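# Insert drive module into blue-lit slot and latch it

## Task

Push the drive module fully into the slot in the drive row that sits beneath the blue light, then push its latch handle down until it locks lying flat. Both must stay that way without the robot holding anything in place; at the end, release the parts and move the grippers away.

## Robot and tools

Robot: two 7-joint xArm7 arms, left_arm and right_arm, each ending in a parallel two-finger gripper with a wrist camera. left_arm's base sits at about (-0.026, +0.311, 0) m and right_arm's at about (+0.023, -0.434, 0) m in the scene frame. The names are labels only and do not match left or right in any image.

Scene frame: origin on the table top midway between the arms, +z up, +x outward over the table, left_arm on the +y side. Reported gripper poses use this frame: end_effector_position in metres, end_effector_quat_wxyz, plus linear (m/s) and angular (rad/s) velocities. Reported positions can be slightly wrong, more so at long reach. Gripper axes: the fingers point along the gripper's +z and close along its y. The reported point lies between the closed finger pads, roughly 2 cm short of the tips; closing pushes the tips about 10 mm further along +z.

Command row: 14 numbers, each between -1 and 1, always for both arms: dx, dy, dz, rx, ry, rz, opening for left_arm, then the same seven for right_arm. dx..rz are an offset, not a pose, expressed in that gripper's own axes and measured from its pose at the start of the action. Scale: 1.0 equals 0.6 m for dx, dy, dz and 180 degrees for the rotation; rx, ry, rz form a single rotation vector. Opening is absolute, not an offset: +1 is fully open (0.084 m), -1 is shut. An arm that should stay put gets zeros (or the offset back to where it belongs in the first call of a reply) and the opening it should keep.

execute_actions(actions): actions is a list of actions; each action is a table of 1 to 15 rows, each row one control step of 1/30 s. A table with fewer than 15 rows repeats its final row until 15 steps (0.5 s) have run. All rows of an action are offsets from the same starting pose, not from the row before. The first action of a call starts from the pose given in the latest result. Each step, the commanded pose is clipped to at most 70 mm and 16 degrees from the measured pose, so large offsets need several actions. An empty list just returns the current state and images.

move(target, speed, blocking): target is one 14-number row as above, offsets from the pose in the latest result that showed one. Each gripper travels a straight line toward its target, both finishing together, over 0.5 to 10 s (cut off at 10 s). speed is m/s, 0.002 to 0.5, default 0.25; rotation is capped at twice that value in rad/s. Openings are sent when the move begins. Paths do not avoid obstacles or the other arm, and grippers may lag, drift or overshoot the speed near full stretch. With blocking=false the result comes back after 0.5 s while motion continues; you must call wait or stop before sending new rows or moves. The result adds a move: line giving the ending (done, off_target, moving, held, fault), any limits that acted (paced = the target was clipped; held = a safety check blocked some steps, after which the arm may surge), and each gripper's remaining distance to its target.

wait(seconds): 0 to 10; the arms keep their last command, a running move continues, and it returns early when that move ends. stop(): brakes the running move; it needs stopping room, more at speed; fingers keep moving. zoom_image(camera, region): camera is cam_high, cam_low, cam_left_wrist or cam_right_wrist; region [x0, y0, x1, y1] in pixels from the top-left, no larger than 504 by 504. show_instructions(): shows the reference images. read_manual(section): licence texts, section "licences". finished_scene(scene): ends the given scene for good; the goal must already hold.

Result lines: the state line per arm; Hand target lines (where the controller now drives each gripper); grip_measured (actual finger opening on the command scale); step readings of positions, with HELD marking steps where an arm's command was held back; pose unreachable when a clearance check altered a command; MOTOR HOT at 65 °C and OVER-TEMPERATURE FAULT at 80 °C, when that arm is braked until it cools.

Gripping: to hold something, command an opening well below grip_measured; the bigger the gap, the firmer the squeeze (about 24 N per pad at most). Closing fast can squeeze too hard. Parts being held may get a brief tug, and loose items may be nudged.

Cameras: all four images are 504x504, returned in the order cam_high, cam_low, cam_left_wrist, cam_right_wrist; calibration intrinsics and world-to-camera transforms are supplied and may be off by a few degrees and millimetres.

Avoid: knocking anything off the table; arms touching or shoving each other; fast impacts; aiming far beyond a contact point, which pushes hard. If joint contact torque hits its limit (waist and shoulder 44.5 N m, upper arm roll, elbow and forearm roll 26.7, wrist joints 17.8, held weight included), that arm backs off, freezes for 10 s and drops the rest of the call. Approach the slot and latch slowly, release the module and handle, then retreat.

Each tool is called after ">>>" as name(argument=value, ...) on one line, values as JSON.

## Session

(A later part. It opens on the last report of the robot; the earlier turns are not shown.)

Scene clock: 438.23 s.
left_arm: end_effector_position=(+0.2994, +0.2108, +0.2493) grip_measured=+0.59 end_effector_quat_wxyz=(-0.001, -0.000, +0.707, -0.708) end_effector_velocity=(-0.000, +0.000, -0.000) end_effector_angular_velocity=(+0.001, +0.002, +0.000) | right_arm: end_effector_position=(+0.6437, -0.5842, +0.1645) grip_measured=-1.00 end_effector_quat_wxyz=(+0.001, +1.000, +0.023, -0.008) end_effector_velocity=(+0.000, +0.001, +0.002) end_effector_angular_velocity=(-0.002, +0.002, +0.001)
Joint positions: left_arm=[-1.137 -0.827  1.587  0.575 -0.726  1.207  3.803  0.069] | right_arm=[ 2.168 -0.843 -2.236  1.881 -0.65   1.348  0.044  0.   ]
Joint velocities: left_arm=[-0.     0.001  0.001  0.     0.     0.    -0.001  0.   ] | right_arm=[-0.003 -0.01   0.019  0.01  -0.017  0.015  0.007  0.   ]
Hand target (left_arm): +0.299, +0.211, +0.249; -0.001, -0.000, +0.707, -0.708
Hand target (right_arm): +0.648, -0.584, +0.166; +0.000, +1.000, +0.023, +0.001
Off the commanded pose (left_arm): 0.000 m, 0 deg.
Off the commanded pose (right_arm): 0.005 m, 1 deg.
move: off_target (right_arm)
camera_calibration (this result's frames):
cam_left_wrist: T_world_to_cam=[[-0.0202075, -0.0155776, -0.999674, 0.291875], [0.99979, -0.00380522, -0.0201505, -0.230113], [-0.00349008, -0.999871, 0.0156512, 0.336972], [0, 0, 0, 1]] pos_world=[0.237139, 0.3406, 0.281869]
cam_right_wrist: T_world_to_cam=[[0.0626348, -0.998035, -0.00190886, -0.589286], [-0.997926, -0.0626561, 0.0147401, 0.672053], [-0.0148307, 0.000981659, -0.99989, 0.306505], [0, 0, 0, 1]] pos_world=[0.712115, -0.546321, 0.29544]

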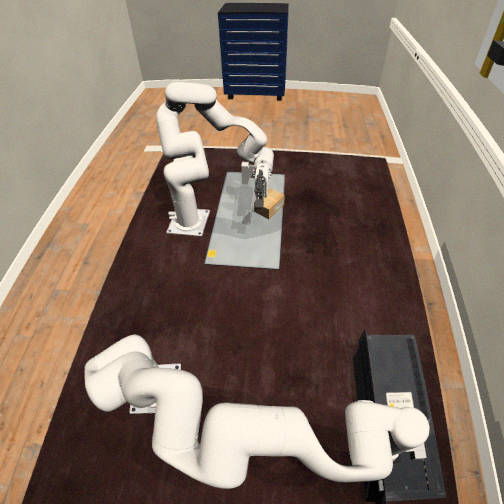

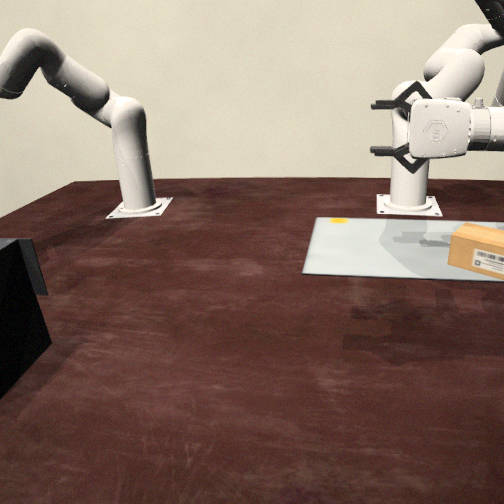

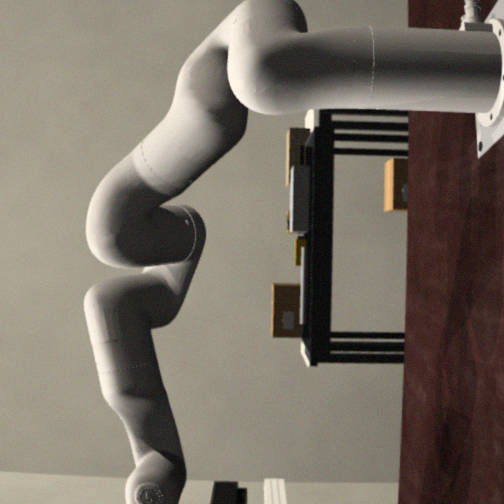

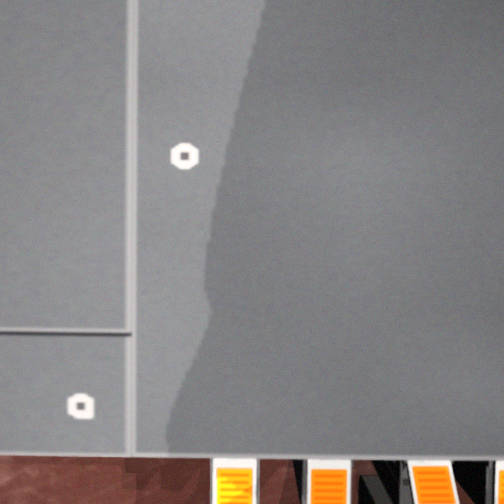

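>>> move(target=[0,0,0,0,0,0,0.6,-0.012,0,0,0,0.005,0,-1], speed=0.03)

>>> move(target=[0,0,0,0,0,0,0.6,0,0,-0.075,0,0,0,-1], speed=0.06)

>>> move(target=[0,0,0,0,0,0,0.6,0.027,0,0,0,0,0,-1], speed=0.04)

Scene clock: 445.57 s.
left_arm: end_effector_position=(+0.2994, +0.2108, +0.2493) grip_measured=+0.59 end_effector_quat_wxyz=(-0.001, -0.000, +0.707, -0.708) end_effector_velocity=(+0.000, +0.000, -0.000) end_effector_angular_velocity=(+0.001, +0.001, +0.001) | right_arm: end_effector_position=(+0.6368, -0.5844, +0.1647) grip_measured=-1.00 end_effector_quat_wxyz=(+0.001, +1.000, +0.023, +0.001) end_effector_velocity=(-0.002, +0.000, -0.001) end_effector_angular_velocity=(-0.002, +0.006, +0.002)
Joint positions: left_arm=[-1.137 -0.827  1.587  0.575 -0.726  1.207  3.803  0.069] | right_arm=[ 2.12  -0.812 -2.214  1.809 -0.647  1.305  0.053  0.   ]
Joint velocities: left_arm=[-0.     0.002  0.001 -0.    -0.001 -0.     0.    -0.   ] | right_arm=[-0.001  0.001 -0.001 -0.004 -0.001  0.004 -0.     0.   ]
Hand target (left_arm): +0.299, +0.211, +0.249; -0.001, -0.000, +0.707, -0.708
Hand target (right_arm): +0.637, -0.585, +0.165; +0.001, +1.000, +0.023, +0.000
Off the commanded pose (left_arm): 0.000 m, 0 deg.
Off the commanded pose (right_arm): 0.000 m, 0 deg.
move: done
camera_calibration (this result's frames):
cam_left_wrist: T_world_to_cam=[[-0.0202076, -0.0155776, -0.999674, 0.291875], [0.99979, -0.00380511, -0.0201507, -0.230113], [-0.00348997, -0.999871, 0.0156513, 0.336972], [0, 0, 0, 1]] pos_world=[0.237139, 0.3406, 0.281869]
cam_right_wrist: T_world_to_cam=[[0.0627987, -0.998025, -0.0016908, -0.589247], [-0.998025, -0.0627956, -0.001807, 0.667849], [0.00169726, 0.00180093, -0.999997, 0.296609], [0, 0, 0, 1]] pos_world=[0.70303, -0.54668, 0.296819]

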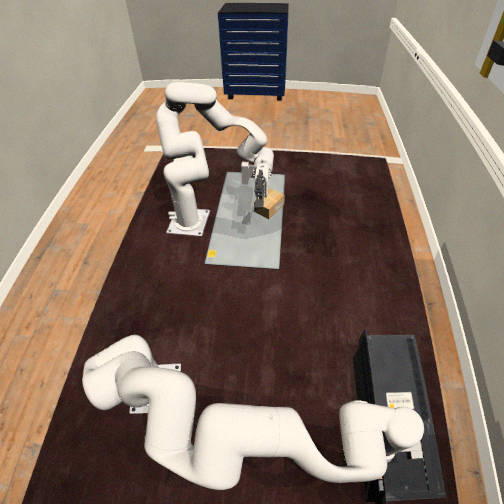

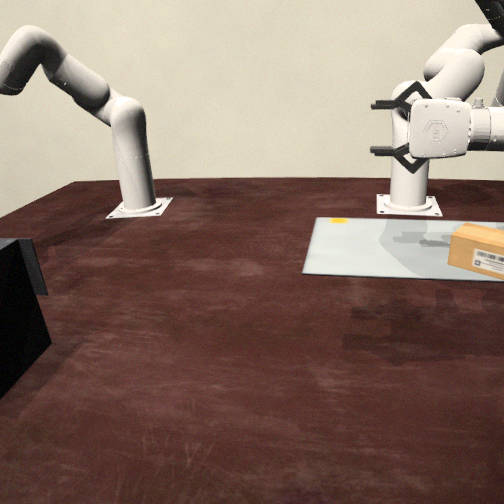

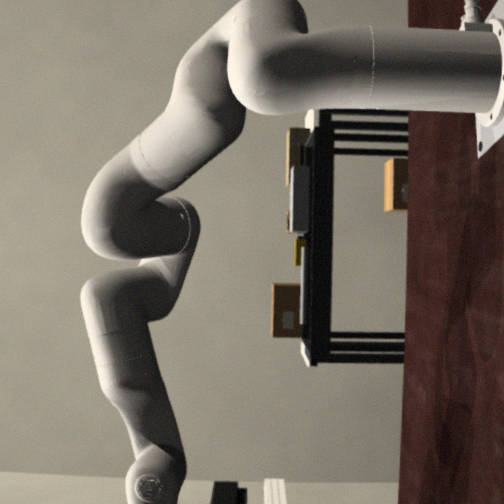

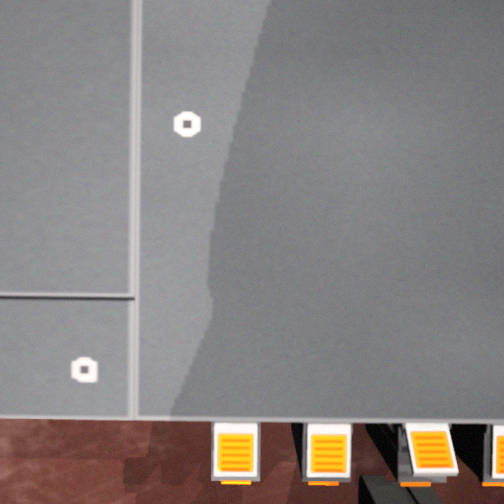

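Scene clock: 446.60 s.
left_arm: end_effector_position=(+0.2994, +0.2108, +0.2493) grip_measured=+0.59 end_effector_quat_wxyz=(-0.001, -0.000, +0.707, -0.708) end_effector_velocity=(-0.000, +0.000, -0.000) end_effector_angular_velocity=(+0.001, -0.001, -0.001) | right_arm: end_effector_position=(+0.6366, -0.5846, +0.2094) grip_measured=-1.00 end_effector_quat_wxyz=(+0.000, +1.000, +0.023, +0.000) end_effector_velocity=(-0.002, -0.002, -0.006) end_effector_angular_velocity=(+0.002, +0.012, -0.003)
Joint positions: left_arm=[-1.137 -0.827  1.587  0.575 -0.726  1.207  3.803  0.069] | right_arm=[ 2.14  -0.78  -2.196  1.898 -0.617  1.408  0.027  0.   ]
Joint velocities: left_arm=[-0.     0.001  0.     0.     0.001  0.001  0.001 -0.   ] | right_arm=[-0.    -0.005 -0.006 -0.002  0.001  0.003  0.     0.   ]
Hand target (left_arm): +0.299, +0.211, +0.249; -0.001, -0.000, +0.707, -0.708
Hand target (right_arm): +0.637, -0.585, +0.210; +0.001, +1.000, +0.023, +0.001
Off the commanded pose (left_arm): 0.000 m, 0 deg.
Off the commanded pose (right_arm): 0.000 m, 0 deg.
move: done
camera_calibration (this result's frames):
cam_left_wrist: T_world_to_cam=[[-0.0202077, -0.0155777, -0.999674, 0.291875], [0.99979, -0.00380507, -0.0201507, -0.230113], [-0.00348992, -0.999871, 0.0156513, 0.336972], [0, 0, 0, 1]] pos_world=[0.237139, 0.3406, 0.281869]
cam_right_wrist: T_world_to_cam=[[0.0624897, -0.998044, -0.00181349, -0.589104], [-0.998045, -0.0624875, -0.00124296, 0.667803], [0.0011272, 0.00188762, -0.999998, 0.341731], [0, 0, 0, 1]] pos_world=[0.702925, -0.546868, 0.341492]

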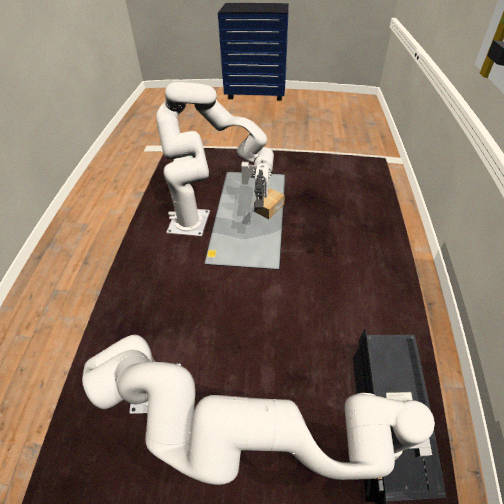

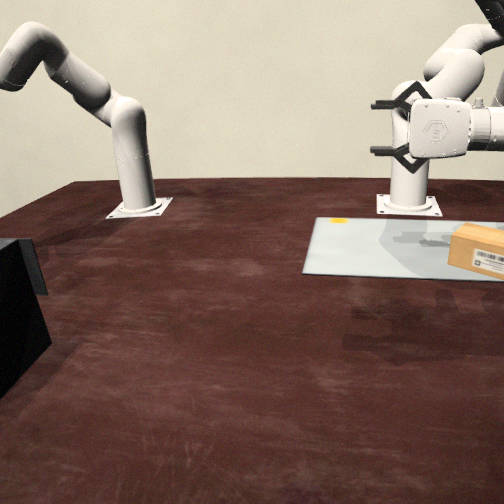

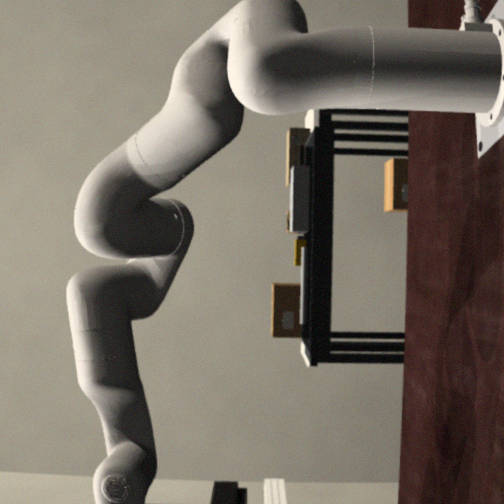

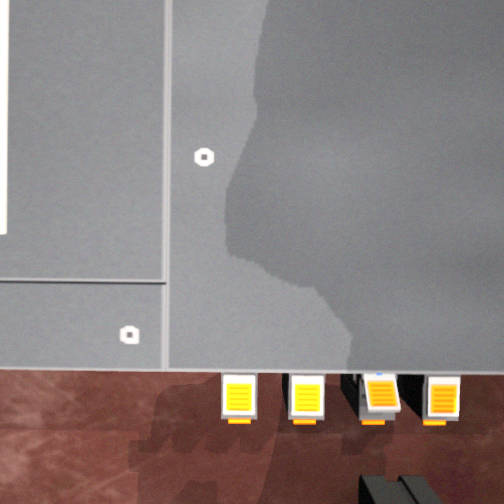

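Scene clock: 447.33 s.
left_arm: end_effector_position=(+0.2994, +0.2108, +0.2493) grip_measured=+0.59 end_effector_quat_wxyz=(-0.001, -0.000, +0.707, -0.708) end_effector_velocity=(+0.000, -0.000, +0.000) end_effector_angular_velocity=(+0.000, -0.000, +0.000) | right_arm: end_effector_position=(+0.6528, -0.5838, +0.2096) grip_measured=-1.00 end_effector_quat_wxyz=(+0.001, +1.000, +0.023, +0.001) end_effector_velocity=(+0.001, -0.002, +0.002) end_effector_angular_velocity=(-0.001, -0.003, -0.004)
Joint positions: left_arm=[-1.137 -0.827  1.587  0.575 -0.726  1.207  3.803  0.069] | right_arm=[ 2.213 -0.836 -2.222  2.014 -0.637  1.45   0.018  0.   ]
Joint velocities: left_arm=[-0.    -0.    -0.    -0.    -0.    -0.001  0.    -0.   ] | right_arm=[ 0.001  0.    -0.001  0.007  0.     0.003 -0.     0.   ]
Hand target (left_arm): +0.299, +0.211, +0.249; -0.001, -0.000, +0.707, -0.708
Hand target (right_arm): +0.653, -0.584, +0.210; +0.001, +1.000, +0.023, +0.001
Off the commanded pose (left_arm): 0.000 m, 0 deg.
Off the commanded pose (right_arm): 0.000 m, 0 deg.
move: done
camera_calibration (this result's frames):
cam_left_wrist: T_world_to_cam=[[-0.0202078, -0.0155777, -0.999674, 0.291875], [0.99979, -0.00380527, -0.0201508, -0.230113], [-0.00349013, -0.999871, 0.0156513, 0.336972], [0, 0, 0, 1]] pos_world=[0.237139, 0.3406, 0.281869]
cam_right_wrist: T_world_to_cam=[[0.0624308, -0.998048, -0.00168759, -0.589335], [-0.998048, -0.0624284, -0.00144856, 0.684044], [0.00134038, 0.00177473, -0.999998, 0.341654], [0, 0, 0, 1]] pos_world=[0.719044, -0.546087, 0.34165]

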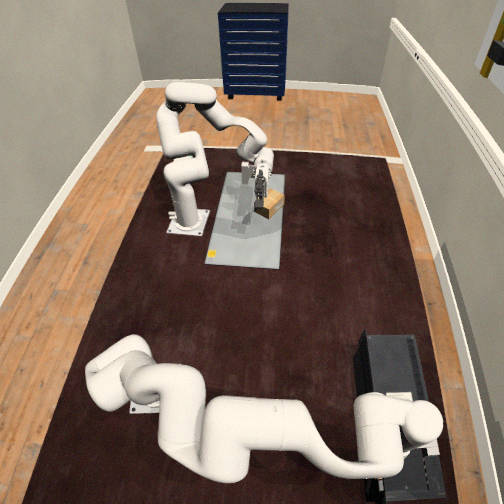

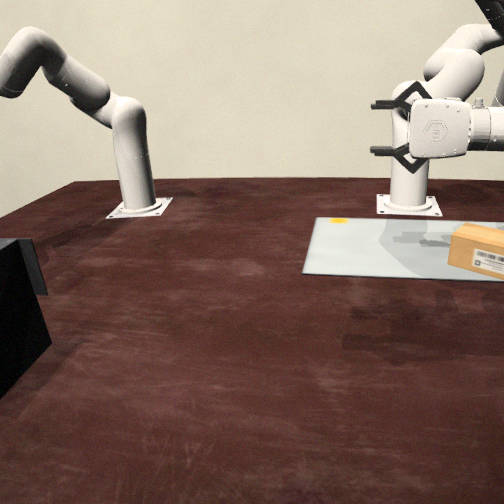

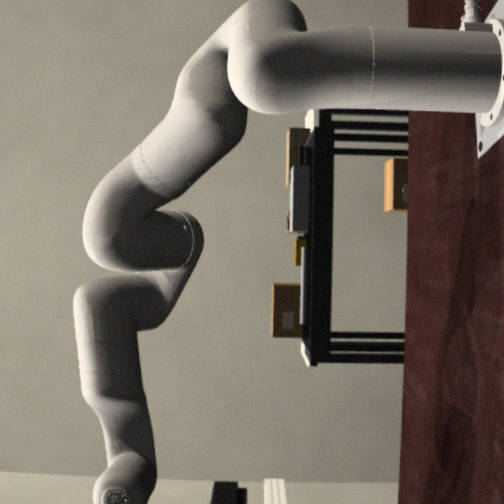

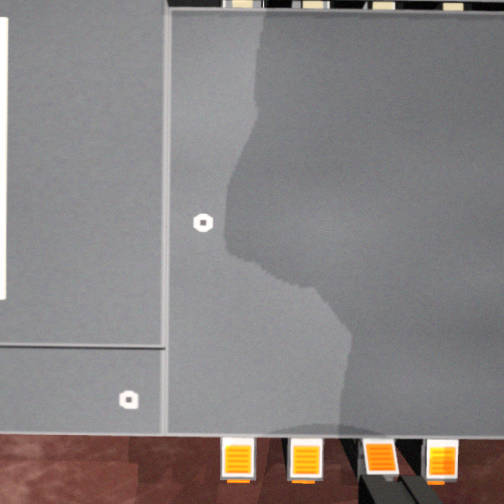

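Tabs aligned. Press down to ~0.185.

>>> move(target=[0,0,0,0,0,0,0.6,0,0,0.041,0,0,0,-1], speed=0.02)

>>> move(target=[0,0,0,0,0,0,0.6,0,0,-0.07,0,0,0,-1], speed=0.06)

>>> move(target=[0,0,0,0,0,0,0.6,-0.06,0,0,0,0,0,-1], speed=0.08)

>>> zoom_image(camera="cam_right_wrist", region=[200,250,504,504])

Scene clock: 453.00 s.
left_arm: end_effector_position=(+0.2994, +0.2108, +0.2493) grip_measured=+0.59 end_effector_quat_wxyz=(-0.001, -0.000, +0.707, -0.708) end_effector_velocity=(-0.000, -0.000, +0.000) end_effector_angular_velocity=(-0.002, -0.000, -0.001) | right_arm: end_effector_position=(+0.6537, -0.5840, +0.1899) grip_measured=-1.00 end_effector_quat_wxyz=(+0.002, +1.000, +0.023, +0.004) end_effector_velocity=(-0.000, +0.001, -0.001) end_effector_angular_velocity=(-0.006, -0.001, +0.003)
Joint positions: left_arm=[-1.137 -0.827  1.587  0.575 -0.726  1.207  3.803  0.069] | right_arm=[ 2.193 -0.845 -2.222  1.959 -0.652  1.394  0.034  0.   ]
Joint velocities: left_arm=[-0.    -0.002 -0.     0.     0.     0.    -0.001 -0.   ] | right_arm=[-0.002  0.001  0.004 -0.008 -0.008 -0.004  0.003  0.   ]
Hand target (left_arm): +0.299, +0.211, +0.249; -0.001, -0.000, +0.707, -0.708
Hand target (right_arm): +0.653, -0.584, +0.185; +0.001, +1.000, +0.023, +0.001
Off the commanded pose (left_arm): 0.000 m, 0 deg.
Off the commanded pose (right_arm): 0.005 m, 0 deg.
move: off_target (right_arm)
camera_calibration (this result's frames):
cam_left_wrist: T_world_to_cam=[[-0.0202077, -0.0155774, -0.999674, 0.291875], [0.99979, -0.00380531, -0.0201507, -0.230113], [-0.00349017, -0.999871, 0.0156511, 0.336972], [0, 0, 0, 1]] pos_world=[0.237139, 0.3406, 0.281869]
cam_right_wrist: T_world_to_cam=[[0.0617165, -0.998093, 0.000698126, -0.58959], [-0.998061, -0.0617201, -0.0080113, 0.686634], [0.00803911, -0.000202344, -0.999968, 0.316388], [0, 0, 0, 1]] pos_world=[0.719147, -0.546023, 0.32229]

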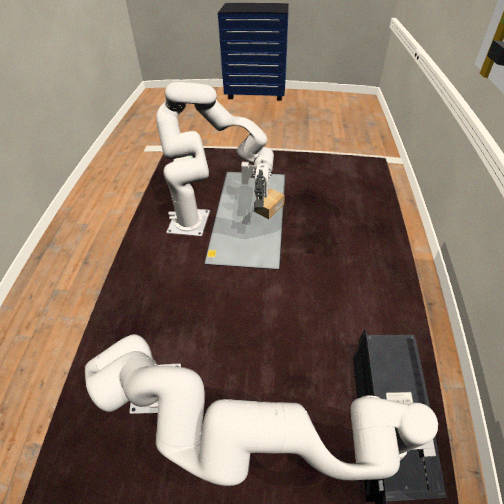

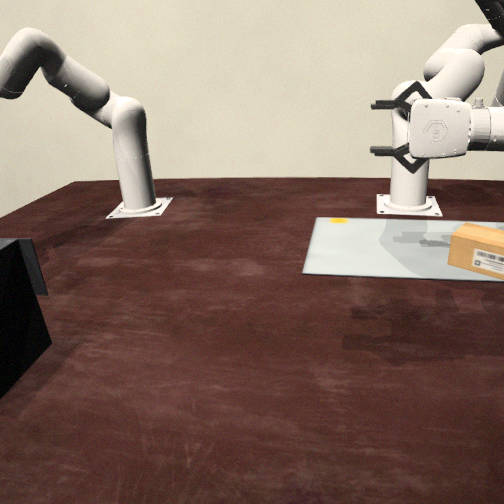

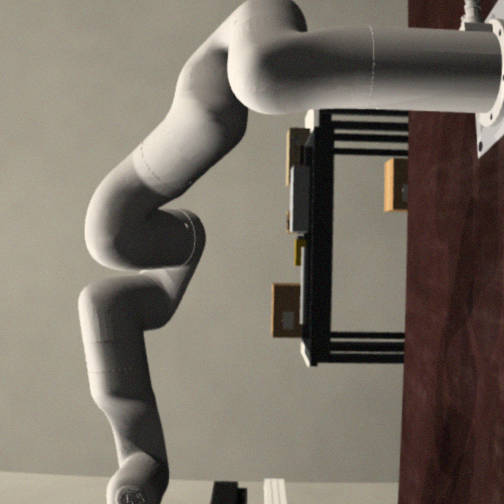

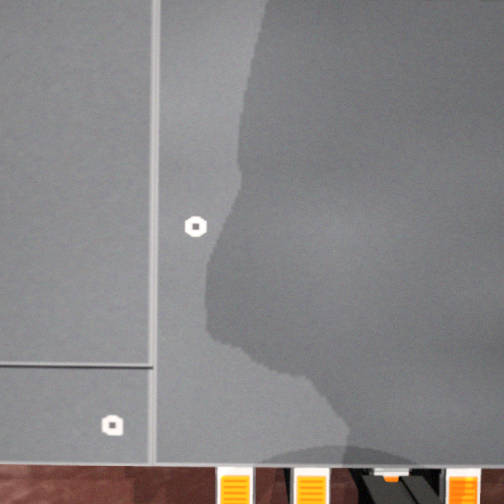

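Scene clock: 454.00 s.
left_arm: end_effector_position=(+0.2994, +0.2108, +0.2493) grip_measured=+0.59 end_effector_quat_wxyz=(-0.001, -0.000, +0.707, -0.708) end_effector_velocity=(+0.000, -0.000, +0.001) end_effector_angular_velocity=(-0.002, -0.001, +0.000) | right_arm: end_effector_position=(+0.6532, -0.5841, +0.2314) grip_measured=-1.00 end_effector_quat_wxyz=(+0.002, +1.000, +0.023, +0.003) end_effector_velocity=(-0.000, -0.000, -0.000) end_effector_angular_velocity=(-0.000, +0.001, -0.000)
Joint positions: left_arm=[-1.137 -0.827  1.587  0.575 -0.726  1.207  3.803  0.069] | right_arm=[ 2.232 -0.825 -2.22   2.067 -0.63   1.497  0.006  0.   ]
Joint velocities: left_arm=[ 0.    -0.002 -0.     0.    -0.001  0.     0.001 -0.   ] | right_arm=[ 0.    -0.002 -0.     0.002 -0.001  0.001 -0.     0.   ]
Hand target (left_arm): +0.299, +0.211, +0.249; -0.001, -0.000, +0.707, -0.708
Hand target (right_arm): +0.653, -0.584, +0.232; +0.002, +1.000, +0.023, +0.004
Off the commanded pose (left_arm): 0.000 m, 0 deg.
Off the commanded pose (right_arm): 0.001 m, 0 deg.
move: done
camera_calibration (this result's frames):
cam_left_wrist: T_world_to_cam=[[-0.0202077, -0.0155777, -0.999674, 0.291875], [0.99979, -0.00380505, -0.0201507, -0.230113], [-0.00348991, -0.999871, 0.0156513, 0.336972], [0, 0, 0, 1]] pos_world=[0.237139, 0.3406, 0.281869]
cam_right_wrist: T_world_to_cam=[[0.0614139, -0.998112, 0.000479628, -0.589433], [-0.998087, -0.0614158, -0.00710785, 0.686453], [0.00712389, -0.0000421898, -0.999975, 0.358614], [0, 0, 0, 1]] pos_world=[0.718784, -0.546146, 0.363767]

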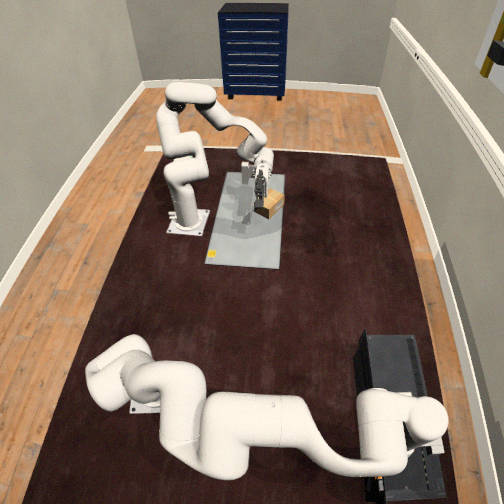

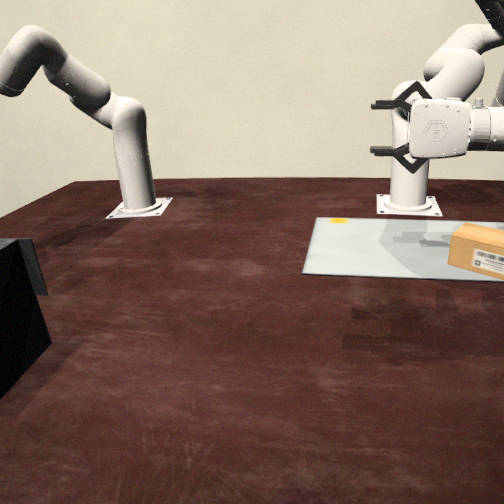

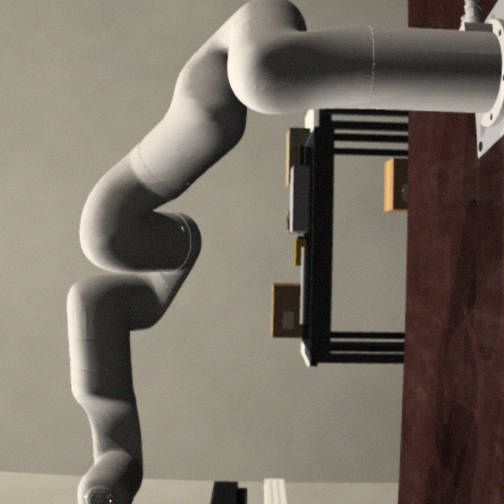

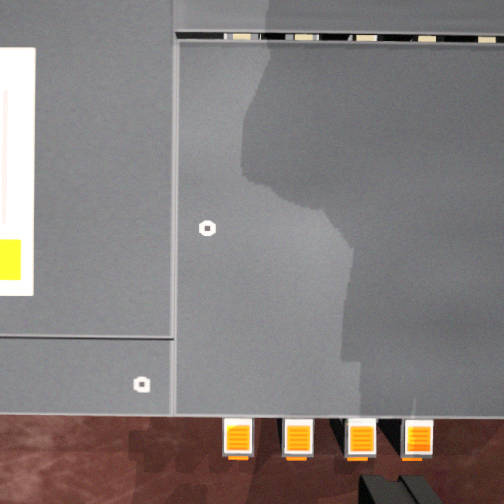

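Scene clock: 454.77 s.
left_arm: end_effector_position=(+0.2994, +0.2108, +0.2493) grip_measured=+0.59 end_effector_quat_wxyz=(-0.001, -0.000, +0.707, -0.708) end_effector_velocity=(+0.000, +0.000, -0.000) end_effector_angular_velocity=(-0.000, +0.001, +0.001) | right_arm: end_effector_position=(+0.6174, -0.5856, +0.2308) grip_measured=-1.00 end_effector_quat_wxyz=(+0.001, +1.000, +0.023, +0.003) end_effector_velocity=(-0.001, +0.002, -0.002) end_effector_angular_velocity=(+0.003, +0.002, +0.003)
Joint positions: left_arm=[-1.137 -0.827  1.587  0.575 -0.726  1.207  3.803  0.069] | right_arm=[ 2.066 -0.699 -2.159  1.816 -0.576  1.403  0.019  0.   ]
Joint velocities: left_arm=[ 0.    -0.001  0.001 -0.     0.    -0.    -0.    -0.   ] | right_arm=[-0.001  0.     0.001 -0.007  0.003 -0.004  0.     0.   ]
Hand target (left_arm): +0.299, +0.211, +0.249; -0.001, -0.000, +0.707, -0.708
Hand target (right_arm): +0.617, -0.586, +0.231; +0.001, +1.000, +0.023, +0.003
Off the commanded pose (left_arm): 0.000 m, 0 deg.
Off the commanded pose (right_arm): 0.000 m, 0 deg.
move: done
camera_calibration (this result's frames):
cam_left_wrist: T_world_to_cam=[[-0.0202078, -0.0155777, -0.999674, 0.291875], [0.99979, -0.00380492, -0.0201508, -0.230113], [-0.00348978, -0.999871, 0.0156513, 0.336972], [0, 0, 0, 1]] pos_world=[0.237139, 0.3406, 0.281869]
cam_right_wrist: T_world_to_cam=[[0.0617132, -0.998094, 0.000112892, -0.588891], [-0.998072, -0.0617126, -0.00666908, 0.65027], [0.00666333, 0.000298896, -0.999978, 0.358806], [0, 0, 0, 1]] pos_world=[0.682968, -0.547746, 0.363202]

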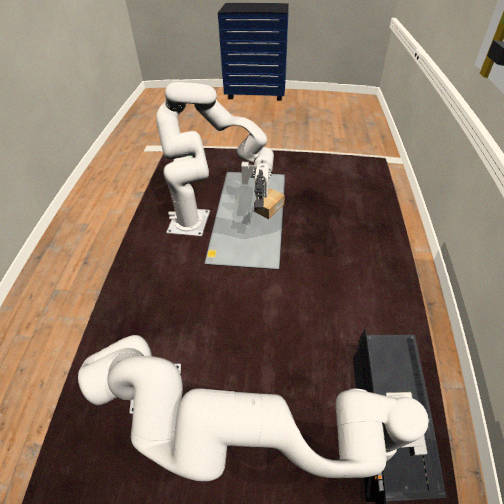

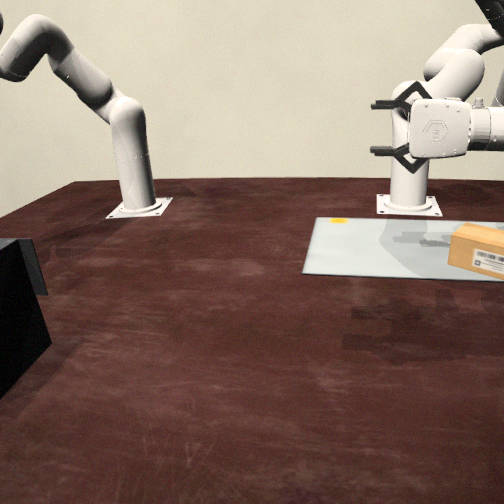

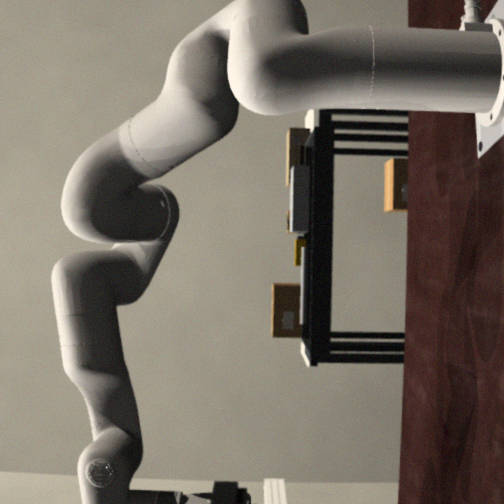

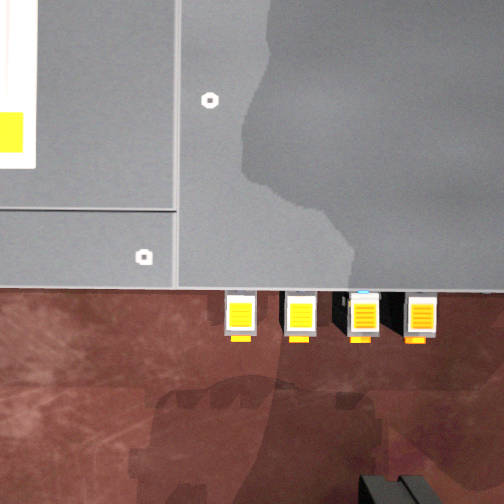

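Region (200, 250, 504, 504) of cam_right_wrist's 504x504 image, scaled by 1.658, with more detail than that image has; it fills the top 421 rows of this view, and the rest is white.

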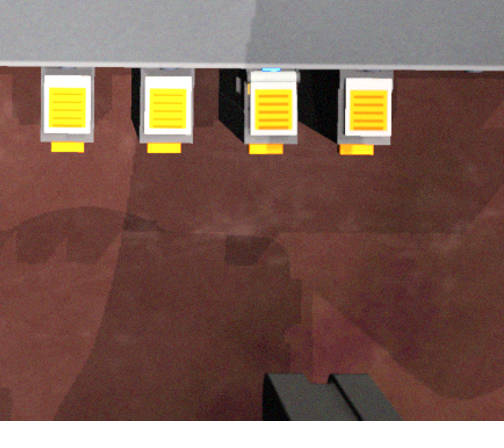

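Latched flat like neighbours.

>>> finished_scene(scene=2)

The scene is finished: the task was done.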